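## Task

A bread roll sits on a shelf in one of the storage bays. Place only the bread roll on the desk; every other object must stay where it was on its shelf, table or counter. The robot must not tip over or be left leaning. The roll has to rest on the desk by itself, not held there by the robot. At the end, open the gripper and move the robot away.

## Robot and tools

Robot: a simulated Hello Robot Stretch 3 with one arm. It has a two-wheeled base (0.33 m long, 0.34 m wide), a mast with a lift, and a telescoping arm that sticks out to the robot's right side, ending in a wrist (yaw, pitch, roll) and a two-finger gripper. The base cannot slide sideways, so reaching further forward means driving. Turns pivot about the point between the drive wheels, 0.05 m behind the front edge. With the arm retracted and wrist folded, a turn sweeps a 0.28 m radius; an unfolded level gripper reaches past that.

Frames: the base frame has its origin on the floor between the drive wheels, x forward, y left, z up. hand_pose is reported in it, located where closed fingertips meet; with all wrist joints at zero its x axis points up, y back along the arm to the mast, z to the rear. The odometry frame is the base frame as it was when the scene began.

execute_actions: "actions" is a list holding one action or none (empty just reports state and pictures). An action may contain "base", "joints", both, and optionally "contact_limits"; its motions start together. "base" holds exactly one command, an offset from where the base last measured itself: {"translate_m": d}, metres, -1 to 1, forward positive; or {"rotate_rad": d}, radians, -3.2 to 3.2, counter-clockwise (left) positive. "joints" is one dictionary of absolute targets by name: lift_m 0 to 1.1 (arm height); arm_m 0 to 0.52 (extension); wrist_yaw_rad -1.345 to 4.42 (0 along the arm, positive toward the front, 3.0 folded over the base); wrist_pitch_rad -1.57 to 0.451 (0 level, negative tips down); wrist_roll_rad -2.911 to 2.911 (0 = fingers side by side); gripper_m -0.089 to 0.179 (bigger is wider; the actual fingertip gap is 0.007 m smaller when almost shut, 0.025 m when fully open, zero under 0.007); head_pan_rad -3.953 to 1.73 (0 forward, positive left, -1.57 looks along the arm); head_tilt_rad -1.53 to 0.419 (negative down). Done tolerances are ±0.004 for linear joints, ±0.02 for yaw, roll and head, ±0.05 for pitch. A joint or base left out may still be driving to an older target. "contact_limits" may only contain arm_m, an effort percentage 1 to 100; the arm halts (contact_stop) near that effort (negative when retracting) and holds no harder until the next action. Too small stops instantly. "cameras" picks head_camera, nav_camera, wrist_camera or all; null or omitted gives all, [] none. Unknown keys or out-of-range numbers cause rejection with no motion. Each action runs at most 15 s. If a result reports a stop, later motion calls in the same reply are skipped.

wait: {"seconds": 0 to 10}; commands nothing and returns state and images. zoom_image: {"camera", "region": [x0, y0, x1, y1]} in pixels of that camera's most recent full picture, origin top-left, at most 504x504. finished_scene: {"scene": n}; closes the scene permanently once the last command has been held, reports success, and gives the next task.

Result lines: joint_positions; base_odometry (wheel counting only, slip included; heading -3.142 to 3.142, left positive); turned_by_wheels and turned_by_imu since the previous result; base_tilt in degrees (forward/right positive, with a fixed bias up to about 4). base_status and joint_status: "done" (for the base, wheels turned the full amount even if slipping), "off_target" (stopped short, maybe still pushing), "contact_stop", "time_out", "torque_fault"; after the last three the target is dropped. on_its_own describes uncommanded behaviour; "held at" is the held target, not the position. motor_effort is percent of maximum, positive toward larger joint values, bracket = peak in the last action; readings carry fixed error and noise. Positive wheel effort pushes forward. lidar_m: 12 distances in 30-degree sectors from the base origin, 1st straight ahead, counter-clockwise (4th left, 7th behind, 10th right), plane 0.17 m up, range 0.15 to 12 m, blind to glass and the robot, partly blocked by the mast and low lift. wrist_depth_mm (45 to 1000) and head_depth_mm (280 to 4000, image sideways): 7x7 median depth grids from the top left; "-" means no value.

Cameras: head_camera and nav_camera move with head pan/tilt; wrist_camera rides on the gripper.

Gripper: to hold, command a value below the object's width (lower squeezes more, but a stall guard may weaken it so heavy items slip); to let go, command at least 0.02 above the contact value. Neither the reading nor "done" proves a grasp. Resend a changed value to re-squeeze.

Safety: arm and lift stop and go slack when pressing firmly on something; a slack lift may sag under load or be pushed up by closing fingers on a surface. Base, wrist and head have no contact stop and keep pushing; wrist servos overloaded for seconds shut off for 10 s. Fold or unfold the wrist only with lift_m 0.32 to 0.95, pitch -0.4, roll near 0; once folded the lift may go down to 0.25. With yaw below -0.4 keep pitch at -0.5 or lower. Fast driving (0.30 m/s, 1.9 rad/s) needs lift_m below 0.30, arm_m below 0.03, yaw above 2.54; otherwise 0.10 m/s, 0.63 rad/s. Pushing into something rigid with the gripper above about 0.45 m, repeated pushes after a stop, or driving while gripping or hooking something fixed can tip the robot; snagging furniture, especially reversing, can too. If tilting, reverse the last move in small steps, free the gripper, and drop the lift to about 0.2 if still leaning. Avoid drops, slams, hard hits and knocking items over; loose objects may occasionally be nudged by outside forces.

Each tool is called after "Emit:" as a command line: name --argument value for each argument, lists and objects as JSON in quotes; but a table of rows of numbers goes row by row, as --pt "numbers of a row", without its own name.

## Session

Emit:
execute_actions --actions '[]'

Scene clock: 0.00 s.
base_odometry: x=+0.000 y=+0.000 heading=+0.000 (m, m, rad; odometry frame)
turned_by_wheels: +0.000 (rad since the last result)
turned_by_imu: +0.000 (rad since the last result)
base_tilt: forward=-0.2 right=+0.8 (deg)
lidar_m: 1.19 1.22 2.17 1.69 0.97 0.81 0.81 0.94 0.85 0.86 0.99 1.13
head_depth_mm: 1862 2715 2712 2746 2731 2721 2220 / 1883 2775 2787 2800 2787 2788 2213 / 1908 2817 2836 2832 2839 2843 2182 / 1489 2881 2369 2508 2628 2738 2153 / 1940 1654 1591 1638 1710 1767 1825 / 1796 1163 1199 1227 1261 1290 1323 / 1800 1110 1114 1119 1115 1118 1127
base_status: not commanded
joint_positions: lift_m=+0.537 arm_m=+0.000 wrist_yaw_rad=+3.005 wrist_pitch_rad=-0.550 wrist_roll_rad=+0.019 gripper_m=+0.037 head_pan_rad=+0.006 head_tilt_rad=-0.020
joint_status: not commanded
motor_effort: left_wheel=+1 right_wheel=+1 lift_m=+27 arm_m=+0 wrist_yaw_rad=+1 wrist_pitch_rad=+4 wrist_roll_rad=+0 gripper_m=+0 head_pan_rad=+0 head_tilt_rad=+2 (%)
hand_pose: x=+0.0067 y=+0.0588 z=+0.5218 quat_wxyz=(+0.239, +0.698, +0.143, +0.660) (m; base frame)
wrist_depth_mm: 832 981 - - - - - / 849 - - - - - - / 854 - - - - - - / 837 886 913 931 926 940 982 / 781 773 782 811 830 821 831 / 665 680 - 704 706 731 751 / 601 618 - 632 634 630 640
pictures: head_camera (sideways: a quarter turn clockwise sets it upright), nav_camera (sideways: a quarter turn counterclockwise sets it upright), wrist_camera
Images, in order (width x height): head_camera 896x504, nav_camera 672x504, wrist_camera 644x364.

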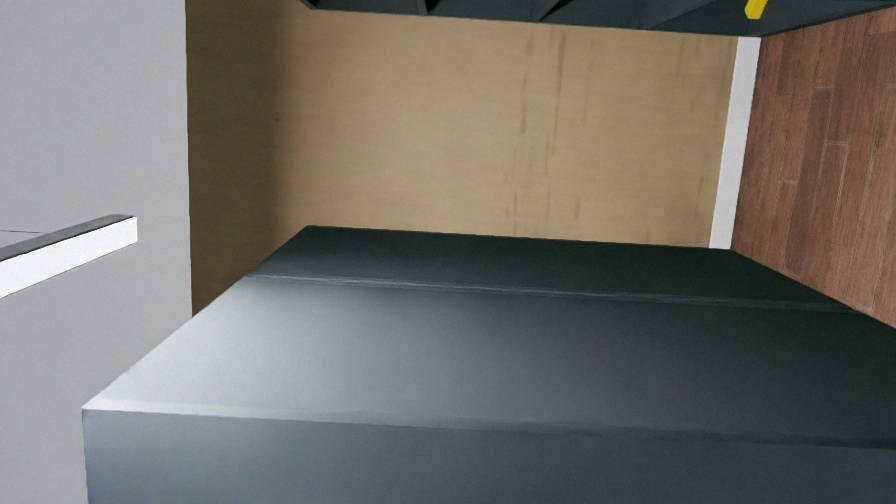

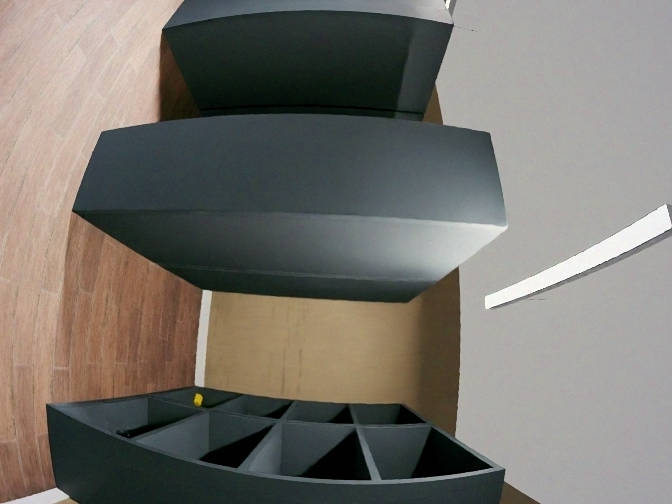

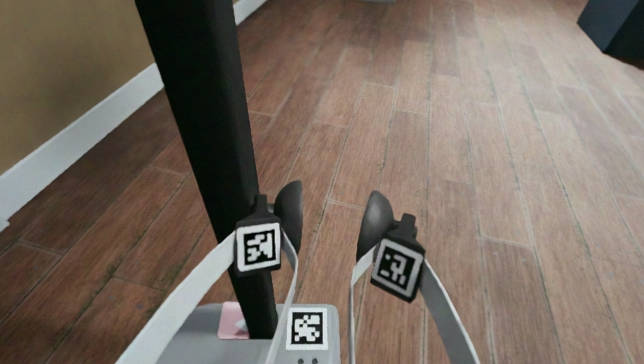

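Emit:
execute_actions --actions '[{"joints":{"head_pan_rad":-0.9,"head_tilt_rad":-0.3}}]' --cameras '["head_camera"]'

Scene clock: 6.07 s.
base_odometry: x=+0.000 y=+0.000 heading=+0.000 (m, m, rad; odometry frame)
turned_by_wheels: +0.000 (rad since the last result)
turned_by_imu: -0.001 (rad since the last result)
base_tilt: forward=-0.3 right=+0.9 (deg)
lidar_m: 1.18 1.22 2.17 1.69 0.96 0.82 0.81 0.94 0.85 0.85 0.99 1.13
head_depth_mm: 872 895 920 947 975 1007 1036 / 957 986 1017 1051 1086 1127 1166 / 1065 1103 1143 1182 1222 1279 1324 / 1141 1199 1260 1322 1394 1475 1471 / 1061 1122 1192 1270 1358 1456 1492 / 989 1046 1105 1173 1245 1325 1399 / 929 984 1036 1097 1178 1253 1356
base_status: not commanded
joint_positions: lift_m=+0.537 arm_m=+0.000 wrist_yaw_rad=+3.005 wrist_pitch_rad=-0.550 wrist_roll_rad=+0.019 gripper_m=+0.037 head_pan_rad=-0.893 head_tilt_rad=-0.296
joint_status: all done
motor_effort: left_wheel=+1(1) right_wheel=+0(0) lift_m=+27(27) arm_m=+0(1) wrist_yaw_rad=+0(0) wrist_pitch_rad=+4(4) wrist_roll_rad=+0(0) gripper_m=+0(0) head_pan_rad=-3(27) head_tilt_rad=-1(18) (%)
hand_pose: x=+0.0067 y=+0.0588 z=+0.5218 quat_wxyz=(+0.239, +0.698, +0.143, +0.660) (m; base frame)
wrist_depth_mm: 813 994 - - - - - / 853 - - - - - - / 861 - - - - - - / 872 864 907 915 939 974 983 / 765 772 781 822 833 822 853 / 664 679 - 702 692 720 734 / 600 614 - 639 644 660 652
pictures: head_camera (sideways: a quarter turn clockwise sets it upright)
Images, in order (width x height): head_camera 896x504.

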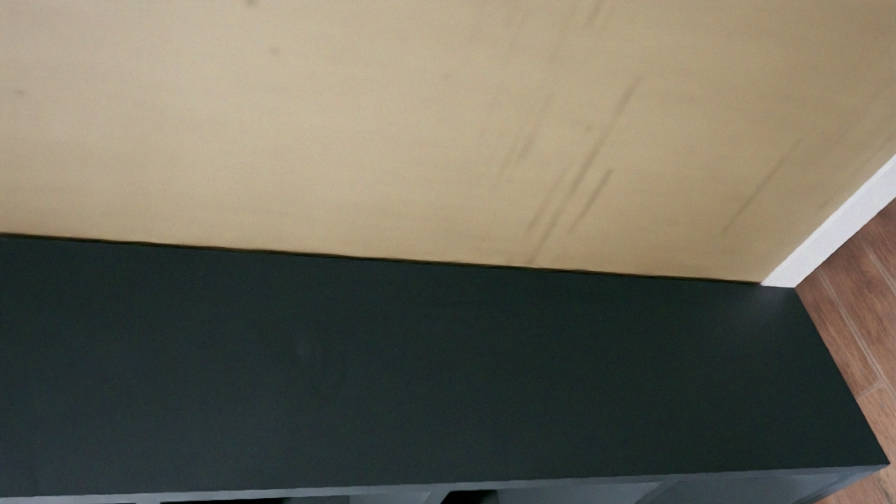

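Emit:
execute_actions --actions '[{"base":{"rotate_rad":-0.2},"joints":{"head_pan_rad":0,"head_tilt_rad":-0.3,"lift_m":0.25}}]' --cameras '["head_camera"]'

Emit:
execute_actions --actions '[{"base":{"translate_m":0.9}}]' --cameras '["head_camera"]'

Scene clock: 27.17 s.
base_odometry: x=+0.000 y=+0.000 heading=-0.200 (m, m, rad; odometry frame)
turned_by_wheels: -0.200 (rad since the last result)
turned_by_imu: -0.202 (rad since the last result)
base_tilt: forward=-0.2 right=+0.8 (deg)
lidar_m: 1.68 1.19 2.17 2.24 1.12 0.82 0.81 0.86 0.87 0.85 0.90 1.13
head_depth_mm: 1667 1726 1819 1315 1132 1206 1276 / 2481 2374 1876 1988 1909 1815 1447 / 2520 2665 2798 2957 2733 1983 1531 / 2520 2656 2830 2972 2737 1960 1522 / 2538 2664 2833 2987 2665 1951 1511 / 2265 2173 2318 2446 2372 1909 1496 / 1436 1496 1560 1624 1684 1735 1482
base_status: done
joint_positions: lift_m=+0.250 arm_m=+0.000 wrist_yaw_rad=+3.005 wrist_pitch_rad=-0.550 wrist_roll_rad=+0.019 gripper_m=+0.037 head_pan_rad=-0.007 head_tilt_rad=-0.297
joint_status: all done
motor_effort: left_wheel=+3(5) right_wheel=-2(5) lift_m=+20(24) arm_m=+0(1) wrist_yaw_rad=+1(0) wrist_pitch_rad=+4(4) wrist_roll_rad=+0(0) gripper_m=+0(0) head_pan_rad=+2(24) head_tilt_rad=-1(1) (%)
hand_pose: x=+0.0067 y=+0.0587 z=+0.2344 quat_wxyz=(+0.240, +0.698, +0.143, +0.660) (m; base frame)
wrist_depth_mm: 858 904 956 988 988 - - / 702 706 751 767 778 812 841 / 569 581 605 613 617 644 671 / 492 517 - 531 529 540 546 / - - - - 451 458 477 / - - - - 384 399 411 / - - - - 352 359 361
pictures: head_camera (sideways: a quarter turn clockwise sets it upright)
Images, in order (width x height): head_camera 896x504.

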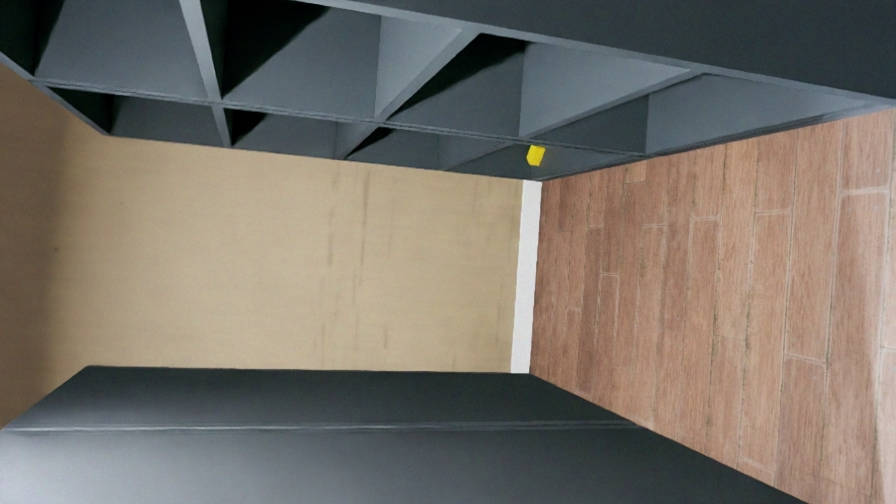

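Scene clock: 31.93 s.
base_odometry: x=+0.882 y=-0.179 heading=-0.200 (m, m, rad; odometry frame)
turned_by_wheels: +0.000 (rad since the last result)
turned_by_imu: -0.001 (rad since the last result)
base_tilt: forward=-0.2 right=+0.9 (deg)
lidar_m: 1.52 0.64 0.50 0.82 2.33 1.77 1.71 1.22 0.93 0.53 0.47 1.12
head_depth_mm: 1698 1766 1885 1660 1507 1195 1257 / 1741 1802 1912 2004 2104 1879 1511 / 1746 1843 1929 2051 2197 1977 1530 / 1743 1838 1943 2062 2195 1941 1523 / 1754 1835 1936 2062 2179 1919 1514 / 1728 1819 1932 2033 2149 1908 1498 / 1300 1352 1417 1467 1526 1601 1439
base_status: done
joint_positions: lift_m=+0.250 arm_m=+0.000 wrist_yaw_rad=+3.005 wrist_pitch_rad=-0.551 wrist_roll_rad=+0.019 gripper_m=+0.037 head_pan_rad=-0.007 head_tilt_rad=-0.297
joint_status: not commanded
motor_effort: left_wheel=+3(8) right_wheel=-2(5) lift_m=+21(21) arm_m=+1(1) wrist_yaw_rad=+0(0) wrist_pitch_rad=+4(4) wrist_roll_rad=+0(0) gripper_m=+0(0) head_pan_rad=+2(2) head_tilt_rad=-1(1) (%)
hand_pose: x=+0.0067 y=+0.0587 z=+0.2344 quat_wxyz=(+0.240, +0.698, +0.143, +0.660) (m; base frame)
wrist_depth_mm: 890 891 923 988 656 485 480 / 693 714 767 756 625 547 542 / 576 588 607 617 605 609 603 / 492 512 - 538 528 545 552 / - - - - 455 457 467 / - - - - 395 403 412 / - - - - 356 357 361
pictures: head_camera (sideways: a quarter turn clockwise sets it upright)
Images, in order (width x height): head_camera 896x504.

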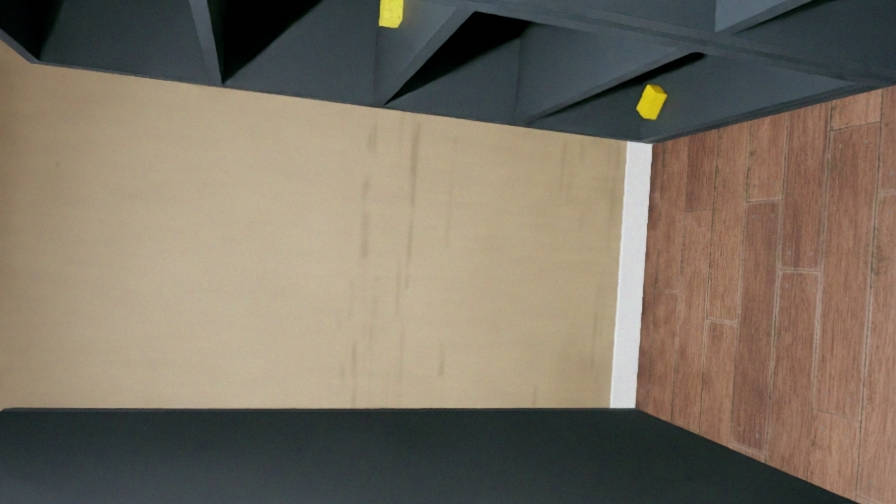

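Yellow blocks; look deeper.

Emit:
execute_actions --actions '[{"base":{"rotate_rad":0.3}}]' --cameras '[]'

Emit:
execute_actions --actions '[{"base":{"translate_m":0.7},"joints":{"head_pan_rad":-1.4,"head_tilt_rad":-0.4}}]' --cameras '["nav_camera"]'

Scene clock: 40.10 s.
base_odometry: x=+0.882 y=-0.179 heading=+0.100 (m, m, rad; odometry frame)
turned_by_wheels: +0.300 (rad since the last result)
turned_by_imu: +0.301 (rad since the last result)
base_tilt: forward=-0.3 right=+0.9 (deg)
lidar_m: 0.82 0.52 0.50 2.51 1.90 1.70 1.57 1.00 0.90 0.47 1.09 1.13
head_depth_mm: 1679 1753 1835 1935 2036 2011 1555 / 1731 1826 1908 1988 2100 1993 1551 / 1744 1843 1940 2071 2198 1984 1525 / 1262 1377 1516 1676 1871 1880 1520 / 981 1068 1123 1211 1309 1438 1451 / 801 847 892 951 1013 1078 1162 / 677 710 744 782 820 865 917
base_status: done
joint_positions: lift_m=+0.250 arm_m=+0.000 wrist_yaw_rad=+3.005 wrist_pitch_rad=-0.551 wrist_roll_rad=+0.019 gripper_m=+0.037 head_pan_rad=-0.007 head_tilt_rad=-0.297
joint_status: not commanded
motor_effort: left_wheel=-1(5) right_wheel=+3(8) lift_m=+21(20) arm_m=+0(0) wrist_yaw_rad=+0(1) wrist_pitch_rad=+4(4) wrist_roll_rad=+0(0) gripper_m=+0(0) head_pan_rad=+2(2) head_tilt_rad=-1(1) (%)
hand_pose: x=+0.0067 y=+0.0587 z=+0.2344 quat_wxyz=(+0.240, +0.698, +0.143, +0.660) (m; base frame)
wrist_depth_mm: 879 907 958 994 - 747 408 / 677 704 750 751 777 624 442 / 573 582 603 610 633 564 486 / 483 512 - 535 531 545 525 / - - - - 457 461 472 / - - - - 391 399 411 / - - - - 353 357 363
pictures: none
No camera images: the call's "cameras" was empty. Leave "cameras" out to get every camera's image.

Scene clock: 44.13 s.
base_odometry: x=+1.579 y=-0.109 heading=+0.100 (m, m, rad; odometry frame)
turned_by_wheels: +0.000 (rad since the last result)
turned_by_imu: -0.001 (rad since the last result)
base_tilt: forward=-0.4 right=+0.9 (deg)
lidar_m: 0.40 0.25 0.23 0.23 0.28 2.36 1.99 0.82 1.09 0.78 1.39 1.37
head_depth_mm: 603 991 1049 864 1187 1059 872 / 739 1024 1098 847 1242 1049 918 / 716 856 960 837 1232 1039 1254 / 654 704 766 813 954 996 1216 / 681 741 790 843 915 991 1104 / 922 1313 1344 1508 1314 1460 1296 / 1218 1400 1389 1611 1302 1533 1326
base_status: done
joint_positions: lift_m=+0.250 arm_m=+0.000 wrist_yaw_rad=+3.005 wrist_pitch_rad=-0.551 wrist_roll_rad=+0.019 gripper_m=+0.037 head_pan_rad=-1.393 head_tilt_rad=-0.396
joint_status: all done
motor_effort: left_wheel=-1(5) right_wheel=+3(9) lift_m=+21(21) arm_m=+0(0) wrist_yaw_rad=+1(0) wrist_pitch_rad=+4(4) wrist_roll_rad=+0(0) gripper_m=+0(0) head_pan_rad=-2(26) head_tilt_rad=-1(10) (%)
hand_pose: x=+0.0067 y=+0.0586 z=+0.2344 quat_wxyz=(+0.240, +0.698, +0.143, +0.660) (m; base frame)
wrist_depth_mm: 389 351 297 273 250 226 210 / 474 403 332 308 278 250 230 / 558 474 384 352 312 280 255 / 483 516 - 396 357 319 283 / - - - - 410 365 323 / - - - - 389 395 370 / - - - - 354 361 361
pictures: nav_camera (sideways: a quarter turn counterclockwise sets it upright)
Images, in order (width x height): nav_camera 672x504.

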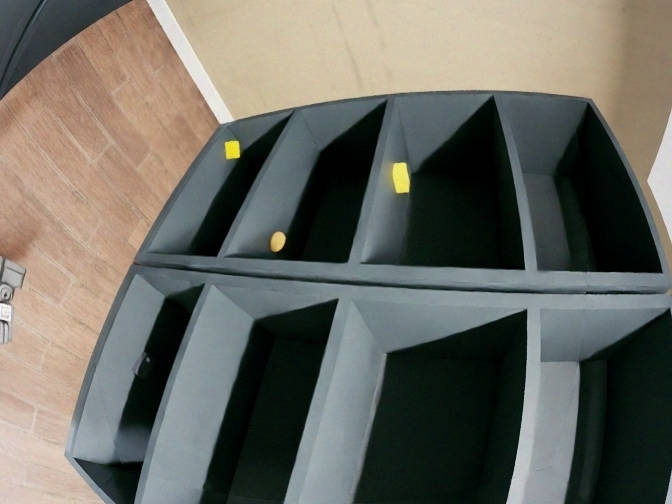

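Emit:
execute_actions --actions '[{"base":{"rotate_rad":-0.15},"joints":{"lift_m":0.55,"wrist_pitch_rad":-0.4}}]' --cameras '[]'

Emit:
execute_actions --actions '[{"joints":{"wrist_yaw_rad":0,"wrist_pitch_rad":0,"gripper_m":0.15,"head_pan_rad":-1.57,"head_tilt_rad":-0.6}}]' --cameras '["head_camera","wrist_camera"]'

Scene clock: 58.37 s.
base_odometry: x=+1.579 y=-0.109 heading=-0.050 (m, m, rad; odometry frame)
turned_by_wheels: -0.150 (rad since the last result)
turned_by_imu: -0.152 (rad since the last result)
base_tilt: forward=-0.2 right=+0.8 (deg)
lidar_m: 0.51 0.28 0.23 0.23 0.26 0.42 2.35 0.82 0.83 0.85 0.78 1.37
head_depth_mm: 602 968 1029 865 1180 1059 872 / 631 1005 1071 845 1220 1053 916 / 660 1039 1113 829 1259 1036 1214 / 692 978 1093 863 1280 1027 1267 / 672 768 836 849 1010 998 1228 / 644 692 741 803 882 962 1083 / 672 1214 1246 946 1301 1111 1282
base_status: done
joint_positions: lift_m=+0.550 arm_m=+0.000 wrist_yaw_rad=+3.005 wrist_pitch_rad=-0.424 wrist_roll_rad=+0.019 gripper_m=+0.037 head_pan_rad=-1.393 head_tilt_rad=-0.396
joint_status: all done
motor_effort: left_wheel=+3(7) right_wheel=-2(6) lift_m=+33(35) arm_m=+1(0) wrist_yaw_rad=+0(2) wrist_pitch_rad=+8(11) wrist_roll_rad=+0(0) gripper_m=+0(0) head_pan_rad=-2(2) head_tilt_rad=-1(2) (%)
hand_pose: x=+0.0091 y=+0.0764 z=+0.5610 quat_wxyz=(+0.197, +0.706, +0.100, +0.673) (m; base frame)
wrist_depth_mm: 296 289 261 253 240 229 219 / 335 322 290 280 265 251 239 / 383 363 327 311 293 279 263 / 442 411 370 350 331 311 292 / 562 482 - 404 366 351 327 / 710 599 - 481 453 401 376 / 637 652 656 583 536 470 435
pictures: none
No camera images: the call's "cameras" was empty. Leave "cameras" out to get every camera's image.

Scene clock: 60.87 s.
base_odometry: x=+1.579 y=-0.109 heading=-0.050 (m, m, rad; odometry frame)
turned_by_wheels: +0.000 (rad since the last result)
turned_by_imu: +0.000 (rad since the last result)
base_tilt: forward=-0.2 right=+0.8 (deg)
lidar_m: 0.51 0.28 0.23 0.23 0.26 0.42 2.35 0.82 0.83 0.85 0.78 1.37
head_depth_mm: 906 989 818 1225 1088 1299 1185 / 919 1013 801 1241 1080 1328 1197 / 938 1031 785 1269 1064 1346 1201 / 958 1042 810 1270 1057 1339 1206 / 976 1055 799 1295 1044 1359 1215 / 843 911 831 1095 1046 1282 1209 / 676 723 758 874 986 1209 1204
base_status: not commanded
joint_positions: lift_m=+0.550 arm_m=+0.000 wrist_yaw_rad=+0.002 wrist_pitch_rad=-0.028 wrist_roll_rad=+0.019 gripper_m=+0.150 head_pan_rad=-1.563 head_tilt_rad=-0.592
joint_status: all done
motor_effort: left_wheel=+3(4) right_wheel=-2(2) lift_m=+34(33) arm_m=+0(0) wrist_yaw_rad=-2(1) wrist_pitch_rad=+9(9) wrist_roll_rad=+0(0) gripper_m=+1(100) head_pan_rad=-2(12) head_tilt_rad=-3(15) (%)
hand_pose: x=-0.0209 y=-0.4007 z=+0.6572 quat_wxyz=(+0.701, +0.011, -0.713, -0.010) (m; base frame)
wrist_depth_mm: - 499 593 867 820 741 692 / - 544 622 905 850 767 714 / 894 566 643 936 891 789 753 / - 606 599 694 775 818 770 / - - 688 520 480 531 567 / - 914 795 - 971 - 414 / 811 759 799 873 914 903 675
pictures: head_camera (sideways: a quarter turn clockwise sets it upright), wrist_camera
Images, in order (width x height): head_camera 896x504, wrist_camera 644x364.

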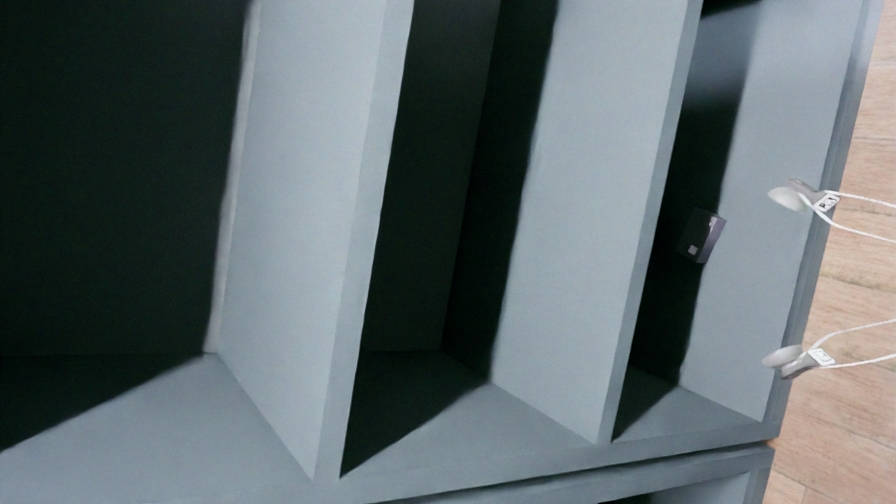

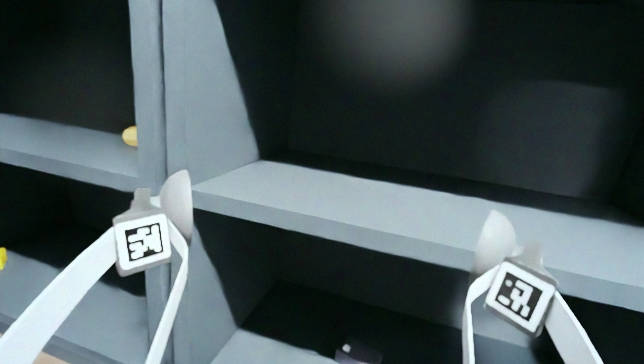

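Emit:
execute_actions --actions '[{"base":{"translate_m":0.4},"joints":{"lift_m":0.65}}]' --cameras '["wrist_camera"]'

Scene clock: 73.13 s.
base_odometry: x=+1.978 y=-0.128 heading=-0.050 (m, m, rad; odometry frame)
turned_by_wheels: +0.000 (rad since the last result)
turned_by_imu: +0.418 (rad since the last result)
base_tilt: forward=-0.3 right=+0.8 (deg)
lidar_m: 0.22 0.17 0.17 0.18 0.27 2.66 1.06 1.20 0.74 1.28 1.08 0.49
head_depth_mm: 1010 1086 849 826 897 1185 1182 / 1073 1131 892 1335 1065 1126 1201 / 1139 1195 945 1368 1133 1420 1230 / 1217 1248 1478 1350 1530 1382 1259 / 1270 1227 1579 1327 1652 1434 1244 / 1159 1187 1414 1420 1603 1444 1215 / 1051 1122 1261 1383 1572 1411 1201
base_status: done
joint_positions: lift_m=+0.650 arm_m=+0.000 wrist_yaw_rad=+0.000 wrist_pitch_rad=-0.022 wrist_roll_rad=+0.019 gripper_m=+0.150 head_pan_rad=-1.565 head_tilt_rad=-0.599
joint_status: all done
motor_effort: left_wheel=+0(69) right_wheel=+0(42) lift_m=+27(32) arm_m=+0(3) wrist_yaw_rad=+0(10) wrist_pitch_rad=+8(9) wrist_roll_rad=+0(0) gripper_m=+0(0) head_pan_rad=-2(2) head_tilt_rad=-1(2) (%)
hand_pose: x=-0.0215 y=-0.4009 z=+0.7589 quat_wxyz=(+0.701, +0.008, -0.713, -0.008) (m; base frame)
wrist_depth_mm: 693 828 924 748 610 524 400 / 721 868 998 - 989 855 403 / 740 872 - - - 874 413 / 767 898 - - - 881 433 / 794 - - 812 740 663 699 / 789 - - - - - 551 / 883 - - - - 526 456
pictures: wrist_camera
Images, in order (width x height): wrist_camera 644x364.

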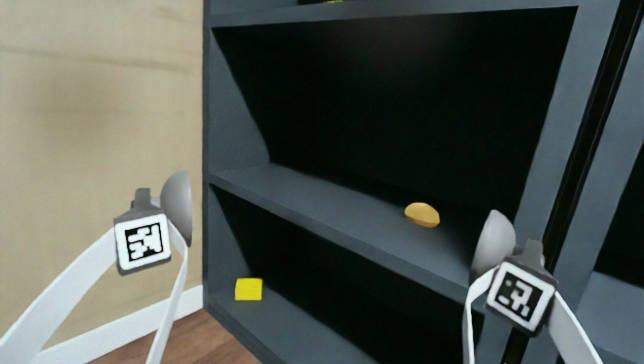

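Emit:
execute_actions --actions '[{"base":{"translate_m":-0.25}}]' --cameras '[]'

Emit:
execute_actions --actions '[{"base":{"rotate_rad":-0.6}}]' --cameras '[]'

Emit:
execute_actions --actions '[{"base":{"translate_m":0.25}}]' --cameras '["wrist_camera"]'

Scene clock: 84.43 s.
base_odometry: x=+1.728 y=-0.116 heading=-0.050 (m, m, rad; odometry frame)
turned_by_wheels: +0.000 (rad since the last result)
turned_by_imu: -0.001 (rad since the last result)
base_tilt: forward=-0.1 right=+0.8 (deg)
lidar_m: 0.41 0.32 0.32 0.34 0.50 2.46 0.82 0.88 0.79 0.65 1.28 0.90
head_depth_mm: 638 785 800 1119 1081 878 1156 / 530 612 702 926 1047 920 1168 / 558 607 668 756 901 939 1176 / 1062 1120 756 1188 943 1070 1209 / 1139 1183 885 1324 1105 1356 1238 / 1227 1195 1542 1314 1533 1387 1204 / 1263 1061 1486 1304 1606 1409 1199
base_status: done
joint_positions: lift_m=+0.650 arm_m=+0.000 wrist_yaw_rad=+0.000 wrist_pitch_rad=-0.022 wrist_roll_rad=+0.019 gripper_m=+0.150 head_pan_rad=-1.565 head_tilt_rad=-0.599
joint_status: not commanded
motor_effort: left_wheel=+1(1) right_wheel=+1(3) lift_m=+27(27) arm_m=+1(0) wrist_yaw_rad=+0(1) wrist_pitch_rad=+8(7) wrist_roll_rad=+0(0) gripper_m=+0(0) head_pan_rad=-2(2) head_tilt_rad=+0(0) (%)
hand_pose: x=-0.0215 y=-0.4009 z=+0.7589 quat_wxyz=(+0.701, +0.008, -0.713, -0.008) (m; base frame)
wrist_depth_mm: 830 928 831 695 385 468 466 / 885 - - - 409 631 615 / 932 - - - 428 699 638 / 928 - 973 - 454 734 646 / 971 - - 625 490 731 665 / 958 - - 557 481 - 600 / 968 - 982 917 455 416 450
pictures: none
No camera images: the call's "cameras" was empty. Leave "cameras" out to get every camera's image.

Scene clock: 86.37 s.
base_odometry: x=+1.728 y=-0.116 heading=-0.650 (m, m, rad; odometry frame)
turned_by_wheels: -0.600 (rad since the last result)
turned_by_imu: -0.604 (rad since the last result)
base_tilt: forward=-0.2 right=+0.9 (deg)
lidar_m: 1.13 0.44 0.33 0.32 0.33 0.46 2.46 0.82 0.81 0.99 0.65 1.30
head_depth_mm: 863 955 804 1208 1087 953 1177 / 861 957 788 1203 1073 946 1177 / 860 954 771 1207 1061 939 1189 / 863 958 757 1200 1042 1268 1180 / 866 957 740 1191 1038 1256 1171 / 866 943 727 1179 1025 1083 1152 / 802 837 714 900 933 940 1128
base_status: done
joint_positions: lift_m=+0.650 arm_m=+0.000 wrist_yaw_rad=+0.000 wrist_pitch_rad=-0.022 wrist_roll_rad=+0.019 gripper_m=+0.150 head_pan_rad=-1.565 head_tilt_rad=-0.599
joint_status: not commanded
motor_effort: left_wheel=+3(7) right_wheel=-2(6) lift_m=+27(27) arm_m=+0(0) wrist_yaw_rad=+1(1) wrist_pitch_rad=+7(8) wrist_roll_rad=+0(0) gripper_m=+0(1) head_pan_rad=-2(2) head_tilt_rad=+0(0) (%)
hand_pose: x=-0.0215 y=-0.4009 z=+0.7589 quat_wxyz=(+0.701, +0.008, -0.713, -0.008) (m; base frame)
wrist_depth_mm: 356 415 642 717 604 531 475 / 372 432 748 794 753 741 709 / 390 439 801 801 809 787 717 / 413 438 811 863 833 797 707 / 432 - 637 675 748 794 678 / 469 449 470 505 530 - 576 / 488 505 805 432 417 418 458
pictures: none
No camera images: the call's "cameras" was empty. Leave "cameras" out to get every camera's image.

Scene clock: 90.20 s.
base_odometry: x=+1.928 y=-0.267 heading=-0.649 (m, m, rad; odometry frame)
turned_by_wheels: +0.000 (rad since the last result)
turned_by_imu: -0.001 (rad since the last result)
base_tilt: forward=-0.3 right=+0.8 (deg)
lidar_m: 1.01 0.43 0.32 0.31 0.32 0.45 2.71 1.01 1.08 0.60 1.10 1.04
head_depth_mm: 866 958 804 1208 1084 960 1184 / 866 960 787 1211 1068 1284 1194 / 867 964 773 1217 1054 939 1174 / 843 947 754 1200 1046 1264 1182 / 494 547 613 698 820 941 1146 / 486 548 615 714 960 1245 1158 / 872 952 715 1192 1011 1264 1157
base_status: done
joint_positions: lift_m=+0.650 arm_m=+0.000 wrist_yaw_rad=+0.000 wrist_pitch_rad=-0.022 wrist_roll_rad=+0.019 gripper_m=+0.150 head_pan_rad=-1.565 head_tilt_rad=-0.599
joint_status: not commanded
motor_effort: left_wheel=+3(6) right_wheel=-2(4) lift_m=+27(27) arm_m=+0(0) wrist_yaw_rad=+0(0) wrist_pitch_rad=+7(7) wrist_roll_rad=+0(0) gripper_m=+0(0) head_pan_rad=-2(2) head_tilt_rad=+0(0) (%)
hand_pose: x=-0.0215 y=-0.4009 z=+0.7589 quat_wxyz=(+0.701, +0.008, -0.713, -0.008) (m; base frame)
wrist_depth_mm: 850 798 358 418 623 535 468 / 879 832 388 421 757 748 727 / 880 878 417 485 801 779 753 / 811 890 451 635 851 816 786 / 549 - 484 617 743 813 809 / 467 455 441 480 526 - 589 / 893 925 497 438 431 414 455
pictures: wrist_camera
Images, in order (width x height): wrist_camera 644x364.

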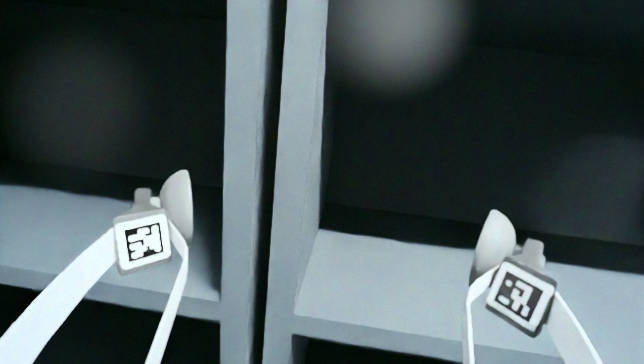

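Now parallel.

Emit:
execute_actions --actions '[{"base":{"translate_m":0.3}}]' --cameras '["wrist_camera"]'

Scene clock: 98.90 s.
base_odometry: x=+2.166 y=-0.448 heading=-0.649 (m, m, rad; odometry frame)
turned_by_wheels: +0.000 (rad since the last result)
turned_by_imu: -0.001 (rad since the last result)
base_tilt: forward=-0.1 right=+0.8 (deg)
lidar_m: 0.71 0.42 0.31 0.30 0.32 0.44 3.00 1.26 0.63 0.73 0.92 0.73
head_depth_mm: 537 551 607 694 1018 1299 1200 / 820 771 697 694 799 947 1171 / 875 967 771 1073 1000 935 1160 / 876 969 756 1202 1045 1268 1181 / 874 963 740 1203 1032 1264 1166 / 877 954 728 1207 1019 1274 1158 / 873 957 712 1199 1013 1270 1151
base_status: done
joint_positions: lift_m=+0.650 arm_m=+0.000 wrist_yaw_rad=+0.000 wrist_pitch_rad=-0.022 wrist_roll_rad=+0.019 gripper_m=+0.150 head_pan_rad=-1.565 head_tilt_rad=-0.599
joint_status: not commanded
motor_effort: left_wheel=+3(7) right_wheel=-2(4) lift_m=+27(27) arm_m=+0(1) wrist_yaw_rad=+0(2) wrist_pitch_rad=+7(7) wrist_roll_rad=+0(0) gripper_m=+0(0) head_pan_rad=-2(2) head_tilt_rad=-1(0) (%)
hand_pose: x=-0.0215 y=-0.4009 z=+0.7589 quat_wxyz=(+0.701, +0.008, -0.713, -0.008) (m; base frame)
wrist_depth_mm: 696 824 784 722 578 353 312 / 740 848 842 793 774 341 334 / 753 898 857 839 814 363 343 / 726 886 861 851 747 364 782 / 559 - 629 637 615 375 802 / 475 462 471 498 493 - 596 / 874 934 947 955 435 418 458
pictures: wrist_camera
Images, in order (width x height): wrist_camera 644x364.

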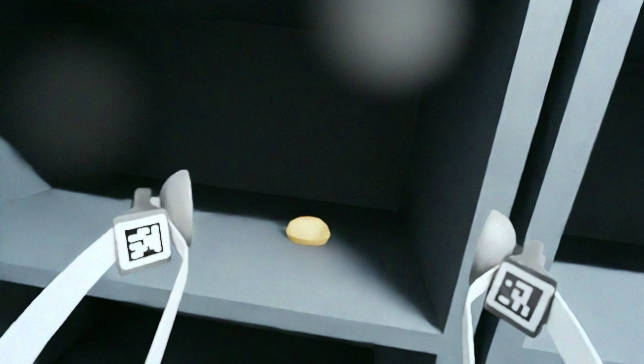

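Emit:
execute_actions --actions '[{"joints":{"arm_m":0.25,"lift_m":0.62}}]' --cameras '["wrist_camera"]'

Scene clock: 110.07 s.
base_odometry: x=+2.166 y=-0.448 heading=-0.649 (m, m, rad; odometry frame)
turned_by_wheels: +0.000 (rad since the last result)
turned_by_imu: -0.001 (rad since the last result)
base_tilt: forward=-0.3 right=+0.8 (deg)
lidar_m: 0.71 0.42 0.31 0.30 0.32 0.44 2.99 1.26 0.63 0.73 0.92 0.74
head_depth_mm: 537 551 606 696 1014 1296 1195 / 817 773 698 694 801 946 1195 / 875 962 771 1066 991 - 1167 / 874 968 756 1204 1078 - 1174 / 877 961 739 1204 1032 1283 1173 / 877 959 728 1208 1026 1275 1157 / 874 957 712 1197 1014 1266 1150
base_status: not commanded
joint_positions: lift_m=+0.620 arm_m=+0.250 wrist_yaw_rad=+0.000 wrist_pitch_rad=-0.022 wrist_roll_rad=+0.019 gripper_m=+0.150 head_pan_rad=-1.565 head_tilt_rad=-0.599
joint_status: all done
motor_effort: left_wheel=+4(3) right_wheel=-3(2) lift_m=+20(22) arm_m=+3(6) wrist_yaw_rad=+1(1) wrist_pitch_rad=+7(8) wrist_roll_rad=+0(0) gripper_m=+0(0) head_pan_rad=-2(1) head_tilt_rad=+0(0) (%)
hand_pose: x=-0.0215 y=-0.6503 z=+0.7292 quat_wxyz=(+0.701, +0.008, -0.713, -0.008) (m; base frame)
wrist_depth_mm: 577 548 541 526 520 367 221 / 603 590 567 553 529 349 215 / 633 616 589 568 550 336 208 / 659 650 619 613 580 323 204 / 506 - 566 592 584 288 198 / 389 389 414 423 459 - 192 / 307 322 337 352 364 283 178
pictures: wrist_camera
Images, in order (width x height): wrist_camera 644x364.

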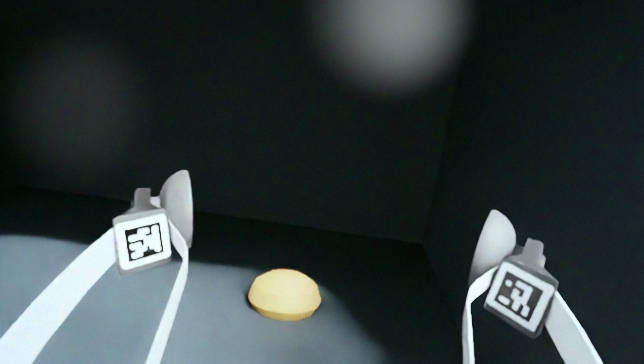

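Emit:
execute_actions --actions '[{"joints":{"arm_m":0.37,"lift_m":0.575}}]' --cameras '["wrist_camera"]'

Scene clock: 125.40 s.
base_odometry: x=+2.166 y=-0.448 heading=-0.649 (m, m, rad; odometry frame)
turned_by_wheels: +0.000 (rad since the last result)
turned_by_imu: -0.001 (rad since the last result)
base_tilt: forward=-0.2 right=+0.9 (deg)
lidar_m: 0.71 0.42 0.31 0.30 0.32 0.44 3.00 1.26 0.63 0.73 0.92 0.74
head_depth_mm: 537 550 606 696 1016 1301 1196 / 820 774 698 694 793 946 1174 / 876 967 771 1074 1005 948 1183 / 874 968 757 1201 1118 1308 1172 / 875 961 741 1209 1027 1282 1169 / 874 955 726 1204 1024 1275 1160 / 875 957 712 1196 1015 1268 1152
base_status: not commanded
joint_positions: lift_m=+0.575 arm_m=+0.370 wrist_yaw_rad=+0.000 wrist_pitch_rad=-0.022 wrist_roll_rad=+0.019 gripper_m=+0.150 head_pan_rad=-1.565 head_tilt_rad=-0.599
joint_status: all done
motor_effort: left_wheel=+3(3) right_wheel=-3(2) lift_m=+20(22) arm_m=+2(0) wrist_yaw_rad=+0(1) wrist_pitch_rad=+8(7) wrist_roll_rad=+0(0) gripper_m=+0(0) head_pan_rad=-2(1) head_tilt_rad=+0(0) (%)
hand_pose: x=-0.0215 y=-0.7703 z=+0.6842 quat_wxyz=(+0.701, +0.008, -0.713, -0.008) (m; base frame)
wrist_depth_mm: 454 440 428 412 404 373 224 / 472 460 446 436 419 357 217 / 495 487 467 452 441 339 214 / 521 507 485 468 454 325 206 / 419 - 470 486 475 292 202 / 327 324 349 369 385 - 195 / 253 265 239 272 302 283 181
pictures: wrist_camera
Images, in order (width x height): wrist_camera 644x364.

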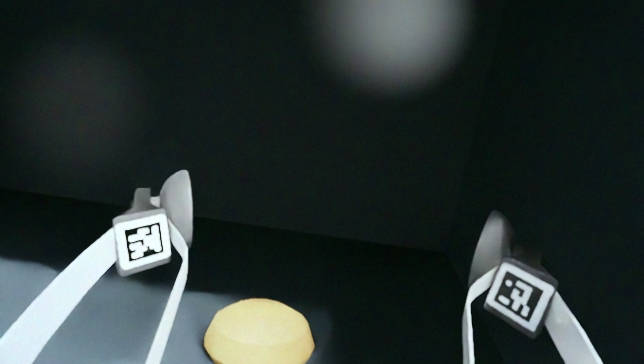

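Still high. Lower more and grip.

Emit:
execute_actions --actions '[{"joints":{"lift_m":0.51,"arm_m":0.39}}]' --cameras '[]'

Emit:
execute_actions --actions '[{"joints":{"gripper_m":0.0}}]' --cameras '[]'

Emit:
execute_actions --actions '[{"joints":{"lift_m":0.56}}]' --cameras '["wrist_camera"]'

Scene clock: 141.77 s.
base_odometry: x=+2.166 y=-0.448 heading=-0.649 (m, m, rad; odometry frame)
turned_by_wheels: +0.000 (rad since the last result)
turned_by_imu: -0.001 (rad since the last result)
base_tilt: forward=-0.2 right=+0.9 (deg)
lidar_m: 0.71 0.42 0.31 0.30 0.32 0.44 2.99 1.26 0.63 0.73 0.92 0.73
head_depth_mm: 536 550 607 694 1016 1297 1201 / 816 773 697 693 797 950 1173 / 872 965 770 1073 1021 929 1158 / 876 968 754 1200 1100 1302 1177 / 874 958 741 1204 1029 1285 1171 / 876 954 727 1201 1023 1278 1162 / 878 956 713 1195 1014 1266 1152
base_status: not commanded
joint_positions: lift_m=+0.510 arm_m=+0.390 wrist_yaw_rad=+0.000 wrist_pitch_rad=-0.022 wrist_roll_rad=+0.019 gripper_m=+0.150 head_pan_rad=-1.565 head_tilt_rad=-0.599
joint_status: all done
motor_effort: left_wheel=+3(3) right_wheel=-2(2) lift_m=+20(20) arm_m=+4(6) wrist_yaw_rad=+1(0) wrist_pitch_rad=+7(7) wrist_roll_rad=+0(0) gripper_m=+0(0) head_pan_rad=-2(2) head_tilt_rad=+0(0) (%)
hand_pose: x=-0.0215 y=-0.7903 z=+0.6192 quat_wxyz=(+0.701, +0.008, -0.713, -0.008) (m; base frame)
wrist_depth_mm: 430 423 406 394 383 368 225 / 458 434 428 412 397 360 219 / 484 454 448 429 418 343 214 / 412 466 455 447 433 328 207 / 289 - 325 349 373 293 202 / 229 226 195 232 268 - 196 / 178 184 192 199 210 213 180
pictures: none
No camera images: the call's "cameras" was empty. Leave "cameras" out to get every camera's image.

Scene clock: 143.77 s.
base_odometry: x=+2.166 y=-0.448 heading=-0.649 (m, m, rad; odometry frame)
turned_by_wheels: +0.000 (rad since the last result)
turned_by_imu: +0.000 (rad since the last result)
base_tilt: forward=-0.3 right=+0.9 (deg)
lidar_m: 0.71 0.42 0.31 0.30 0.32 0.44 2.99 1.27 0.63 0.73 0.92 0.73
head_depth_mm: 537 551 607 693 1016 1297 1198 / 818 771 697 692 796 946 1174 / 872 967 772 1072 1020 932 1153 / 872 969 756 1200 1116 1292 1179 / 874 960 741 1204 1034 1285 1173 / 878 953 726 1203 1023 1273 1162 / 876 955 713 1195 1013 1266 1152
base_status: not commanded
joint_positions: lift_m=+0.510 arm_m=+0.390 wrist_yaw_rad=+0.000 wrist_pitch_rad=-0.022 wrist_roll_rad=+0.019 gripper_m=+0.000 head_pan_rad=-1.565 head_tilt_rad=-0.599
joint_status: all done
motor_effort: left_wheel=+3(3) right_wheel=-2(2) lift_m=+20(20) arm_m=+4(3) wrist_yaw_rad=+0(1) wrist_pitch_rad=+8(8) wrist_roll_rad=+0(0) gripper_m=-3(100) head_pan_rad=-2(1) head_tilt_rad=+0(0) (%)
hand_pose: x=-0.0215 y=-0.7903 z=+0.6192 quat_wxyz=(+0.701, +0.008, -0.713, -0.008) (m; base frame)
wrist_depth_mm: 430 420 404 397 384 369 226 / 449 439 424 407 401 357 219 / 479 459 442 434 418 341 212 / 407 445 459 452 437 323 206 / 287 301 332 - 380 313 203 / 221 230 197 207 270 266 195 / 179 187 191 201 209 219 190
pictures: none
No camera images: the call's "cameras" was empty. Leave "cameras" out to get every camera's image.

Scene clock: 145.07 s.
base_odometry: x=+2.166 y=-0.448 heading=-0.649 (m, m, rad; odometry frame)
turned_by_wheels: +0.000 (rad since the last result)
turned_by_imu: +0.000 (rad since the last result)
base_tilt: forward=-0.2 right=+0.9 (deg)
lidar_m: 0.71 0.42 0.31 0.30 0.32 0.44 2.99 1.26 0.63 0.73 0.92 0.73
head_depth_mm: 536 550 607 694 1016 1295 1200 / 819 773 696 693 798 946 1170 / 872 965 770 1069 1015 958 - / 875 969 755 1196 1119 1298 1171 / 874 958 739 1199 1030 1280 1172 / 877 954 725 1203 1024 1279 1163 / 877 956 713 1198 1010 1267 1150
base_status: not commanded
joint_positions: lift_m=+0.560 arm_m=+0.390 wrist_yaw_rad=+0.000 wrist_pitch_rad=-0.022 wrist_roll_rad=+0.019 gripper_m=+0.000 head_pan_rad=-1.565 head_tilt_rad=-0.599
joint_status: all done
motor_effort: left_wheel=+4(3) right_wheel=-2(3) lift_m=+33(31) arm_m=+4(4) wrist_yaw_rad=+0(1) wrist_pitch_rad=+8(7) wrist_roll_rad=+0(0) gripper_m=-3(3) head_pan_rad=-2(1) head_tilt_rad=+0(0) (%)
hand_pose: x=-0.0215 y=-0.7903 z=+0.6686 quat_wxyz=(+0.701, +0.008, -0.713, -0.008) (m; base frame)
wrist_depth_mm: 430 418 405 397 386 366 225 / 456 445 421 412 399 356 218 / 477 457 442 432 417 345 213 / 488 476 465 447 440 326 207 / 384 406 436 - 458 314 201 / 295 307 326 324 359 299 196 / 238 249 213 255 278 271 192
pictures: wrist_camera
Images, in order (width x height): wrist_camera 644x364.

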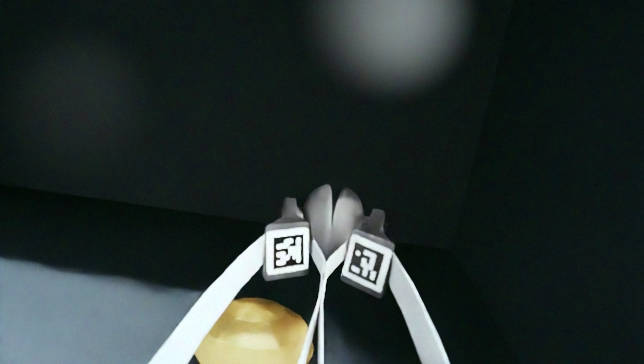

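Missed; still high. Lower further.

Emit:
execute_actions --actions '[{"joints":{"gripper_m":0.15}}]' --cameras '[]'

Emit:
execute_actions --actions '[{"base":{"translate_m":0.03},"joints":{"lift_m":0.455}}]' --cameras '["wrist_camera"]'

Emit:
execute_actions --actions '[{"joints":{"gripper_m":0.0}}]' --cameras '[]'

Emit:
execute_actions --actions '[{"joints":{"lift_m":0.52}}]' --cameras '["wrist_camera"]'

Scene clock: 157.00 s.
base_odometry: x=+2.166 y=-0.448 heading=-0.649 (m, m, rad; odometry frame)
turned_by_wheels: +0.000 (rad since the last result)
turned_by_imu: -0.001 (rad since the last result)
base_tilt: forward=-0.4 right=+1.0 (deg)
lidar_m: 0.71 0.42 0.31 0.30 0.32 0.44 2.99 1.26 0.63 0.73 0.92 0.74
head_depth_mm: 537 550 607 693 1014 1299 1190 / 818 774 697 693 799 948 1171 / 870 965 769 1070 1012 962 - / 875 968 756 1204 1123 1307 1177 / 876 956 740 1204 1029 1280 1169 / 875 956 726 1205 1022 1276 1166 / 878 957 714 1201 1011 1264 1153
base_status: not commanded
joint_positions: lift_m=+0.560 arm_m=+0.390 wrist_yaw_rad=+0.000 wrist_pitch_rad=-0.022 wrist_roll_rad=+0.019 gripper_m=+0.150 head_pan_rad=-1.565 head_tilt_rad=-0.599
joint_status: all done
motor_effort: left_wheel=+2(3) right_wheel=-2(2) lift_m=+33(33) arm_m=+4(4) wrist_yaw_rad=+0(0) wrist_pitch_rad=+7(7) wrist_roll_rad=+0(0) gripper_m=+0(100) head_pan_rad=-2(2) head_tilt_rad=+0(0) (%)
hand_pose: x=-0.0215 y=-0.7903 z=+0.6686 quat_wxyz=(+0.701, +0.008, -0.713, -0.008) (m; base frame)
wrist_depth_mm: 435 414 413 401 383 369 224 / 455 438 426 408 404 359 219 / 465 455 447 428 420 344 213 / 488 481 465 450 436 329 206 / 384 - 434 458 459 290 202 / 305 298 323 338 363 - 195 / 235 246 214 258 281 267 181
pictures: none
No camera images: the call's "cameras" was empty. Leave "cameras" out to get every camera's image.

Scene clock: 158.70 s.
base_odometry: x=+2.190 y=-0.467 heading=-0.649 (m, m, rad; odometry frame)
turned_by_wheels: +0.000 (rad since the last result)
turned_by_imu: +0.000 (rad since the last result)
base_tilt: forward=-0.2 right=+0.9 (deg)
lidar_m: 0.68 0.42 0.31 0.30 0.32 0.44 3.02 1.29 0.64 0.85 0.88 0.70
head_depth_mm: 630 607 620 690 810 1301 1204 / 861 907 743 742 835 921 1173 / 875 966 771 1199 1052 956 1132 / 876 969 757 1207 1046 1271 1173 / 876 961 743 1204 1031 1275 1172 / 880 961 727 1204 1026 1277 1163 / 880 955 714 1196 1014 1265 1152
base_status: done
joint_positions: lift_m=+0.465 arm_m=+0.390 wrist_yaw_rad=+0.000 wrist_pitch_rad=+0.019 wrist_roll_rad=+0.018 gripper_m=+0.150 head_pan_rad=-1.565 head_tilt_rad=-0.599
joint_status: lift_m contact_stop (moved -0.095 of -0.105)
on_its_own: lift_m is slack since a contact_stop, until your next command for it (your +0.455 is given up)
motor_effort: left_wheel=+3(6) right_wheel=-1(4) lift_m=+26(30) arm_m=+4(3) wrist_yaw_rad=+0(1) wrist_pitch_rad=-7(11) wrist_roll_rad=+0(1) gripper_m=+0(0) head_pan_rad=-2(1) head_tilt_rad=+0(0) (%)
hand_pose: x=-0.0215 y=-0.7914 z=+0.5841 quat_wxyz=(+0.701, -0.007, -0.713, +0.006) (m; base frame)
wrist_depth_mm: 439 428 412 397 394 377 266 / 451 442 422 420 404 390 261 / 470 460 447 434 418 404 254 / 342 393 422 445 432 391 246 / 228 - 227 186 307 321 240 / - 176 186 184 213 - 221 / 138 141 149 156 163 166 183
pictures: wrist_camera
Images, in order (width x height): wrist_camera 644x364.

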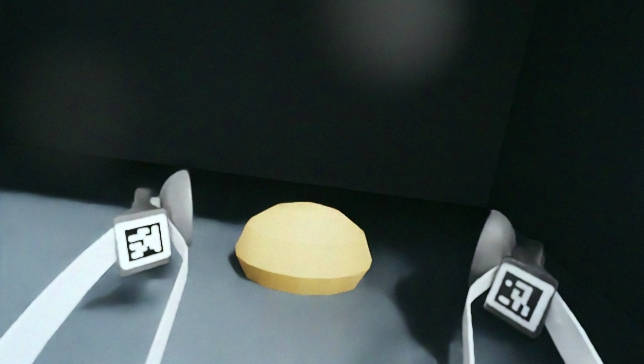

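not run: a stop came earlier in this reply.

not run: a stop came earlier in this reply.

Emit:
execute_actions --actions '[{"joints":{"gripper_m":0.0}}]' --cameras '[]'

Emit:
execute_actions --actions '[{"joints":{"lift_m":0.52}}]' --cameras '[]'

Emit:
execute_actions --actions '[{"base":{"translate_m":-1},"joints":{"arm_m":0,"head_pan_rad":3.1,"head_pan_rad":-3.1,"head_tilt_rad":-0.2}}]' --cameras '["wrist_camera","nav_camera"]'

Scene clock: 168.77 s.
base_odometry: x=+2.190 y=-0.467 heading=-0.649 (m, m, rad; odometry frame)
turned_by_wheels: +0.000 (rad since the last result)
turned_by_imu: -0.001 (rad since the last result)
base_tilt: forward=-0.3 right=+0.8 (deg)
lidar_m: 0.68 0.42 0.31 0.30 0.32 0.44 3.02 1.29 0.64 0.85 0.88 0.70
head_depth_mm: 629 607 619 691 813 1296 1196 / 861 910 744 742 835 922 1168 / 877 968 769 1209 1050 956 1131 / 878 966 756 1201 1059 1274 1178 / 874 960 741 1207 1035 1270 1171 / 878 956 727 1207 1024 1280 1163 / 879 962 713 1201 1013 1266 1150
base_status: not commanded
joint_positions: lift_m=+0.465 arm_m=+0.390 wrist_yaw_rad=+0.000 wrist_pitch_rad=+0.018 wrist_roll_rad=+0.018 gripper_m=+0.000 head_pan_rad=-1.565 head_tilt_rad=-0.599
joint_status: all done
on_its_own: lift_m is slack since a contact_stop, until your next command for it (your +0.455 is given up)
motor_effort: left_wheel=+3(3) right_wheel=-1(1) lift_m=+27(27) arm_m=+4(4) wrist_yaw_rad=+0(1) wrist_pitch_rad=-6(6) wrist_roll_rad=+0(0) gripper_m=-2(100) head_pan_rad=-1(1) head_tilt_rad=+0(0) (%)
hand_pose: x=-0.0215 y=-0.7914 z=+0.5842 quat_wxyz=(+0.701, -0.006, -0.713, +0.006) (m; base frame)
wrist_depth_mm: 436 423 415 398 388 381 266 / 451 441 430 421 407 389 257 / 471 466 444 431 418 404 253 / 342 367 411 445 433 390 245 / 226 241 254 - 310 318 238 / 171 179 188 185 213 225 222 / 138 144 147 156 161 170 179
pictures: none
No camera images: the call's "cameras" was empty. Leave "cameras" out to get every camera's image.

Scene clock: 170.10 s.
base_odometry: x=+2.190 y=-0.467 heading=-0.649 (m, m, rad; odometry frame)
turned_by_wheels: +0.000 (rad since the last result)
turned_by_imu: +0.000 (rad since the last result)
base_tilt: forward=-0.3 right=+0.9 (deg)
lidar_m: 0.68 0.42 0.31 0.30 0.32 0.44 3.02 1.29 0.64 0.86 0.88 0.70
head_depth_mm: 631 606 618 689 811 1301 1200 / 863 904 743 740 835 922 1169 / 873 966 769 1203 1057 962 1169 / 878 967 756 1203 1087 1300 1178 / 875 960 739 1208 1037 1283 1168 / 878 955 728 1204 1025 1281 1163 / 878 958 714 1200 1015 1266 1152
base_status: not commanded
joint_positions: lift_m=+0.520 arm_m=+0.390 wrist_yaw_rad=+0.000 wrist_pitch_rad=-0.016 wrist_roll_rad=+0.018 gripper_m=+0.000 head_pan_rad=-1.565 head_tilt_rad=-0.599
joint_status: all done
motor_effort: left_wheel=+3(2) right_wheel=-1(2) lift_m=+33(36) arm_m=+2(3) wrist_yaw_rad=+1(1) wrist_pitch_rad=+5(6) wrist_roll_rad=+0(0) gripper_m=-2(2) head_pan_rad=-2(2) head_tilt_rad=+0(0) (%)
hand_pose: x=-0.0215 y=-0.7906 z=+0.6303 quat_wxyz=(+0.701, +0.006, -0.713, -0.006) (m; base frame)
wrist_depth_mm: 430 421 408 400 382 375 269 / 451 437 426 413 403 388 259 / 473 466 447 431 418 402 252 / 442 471 461 450 441 386 245 / 310 326 356 - 415 368 237 / 238 247 240 200 288 301 234 / 194 201 200 200 223 237 224
pictures: none
No camera images: the call's "cameras" was empty. Leave "cameras" out to get every camera's image.

Scene clock: 181.17 s.
base_odometry: x=+1.394 y=+0.138 heading=-0.649 (m, m, rad; odometry frame)
turned_by_wheels: +0.000 (rad since the last result)
turned_by_imu: +0.000 (rad since the last result)
base_tilt: forward=-0.3 right=+0.8 (deg)
lidar_m: 1.16 0.45 0.34 0.33 0.34 2.13 2.04 1.46 0.60 0.60 0.96 0.91
head_depth_mm: 1848 1895 1966 2059 2131 2188 1697 / 1834 1904 1968 2057 2140 2189 1677 / 1834 1905 1992 2054 2160 2202 1682 / 1832 1890 1982 2046 2145 2206 1673 / 1837 1912 1975 2047 2137 2180 1648 / 1827 1903 1973 2066 2159 2167 1634 / 1845 1901 1980 2084 2176 2108 1612
base_status: done
joint_positions: lift_m=+0.520 arm_m=+0.001 wrist_yaw_rad=+0.000 wrist_pitch_rad=-0.017 wrist_roll_rad=+0.018 gripper_m=+0.000 head_pan_rad=-3.093 head_tilt_rad=-0.211
joint_status: all done
motor_effort: left_wheel=+1(3) right_wheel=-1(5) lift_m=+33(33) arm_m=-3(4) wrist_yaw_rad=+2(0) wrist_pitch_rad=+5(6) wrist_roll_rad=+0(0) gripper_m=-2(3) head_pan_rad=-2(27) head_tilt_rad=+4(23) (%)
hand_pose: x=-0.0215 y=-0.4013 z=+0.6300 quat_wxyz=(+0.701, +0.006, -0.713, -0.006) (m; base frame)
wrist_depth_mm: 740 782 765 750 710 310 679 / 764 825 804 776 726 325 721 / 724 845 814 817 642 341 763 / 449 489 537 636 527 795 770 / 765 937 392 - 390 824 822 / 831 979 963 930 377 884 847 / 757 768 805 868 528 916 885
pictures: nav_camera (sideways: a quarter turn counterclockwise sets it upright), wrist_camera
Images, in order (width x height): nav_camera 672x504, wrist_camera 644x364.

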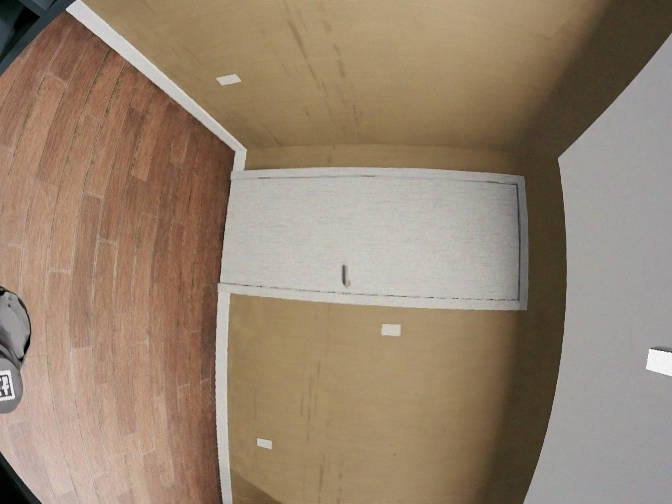

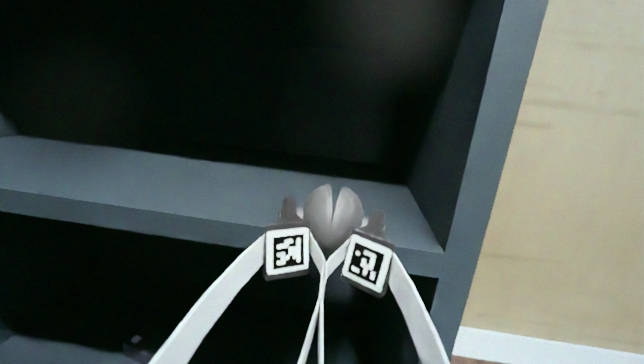

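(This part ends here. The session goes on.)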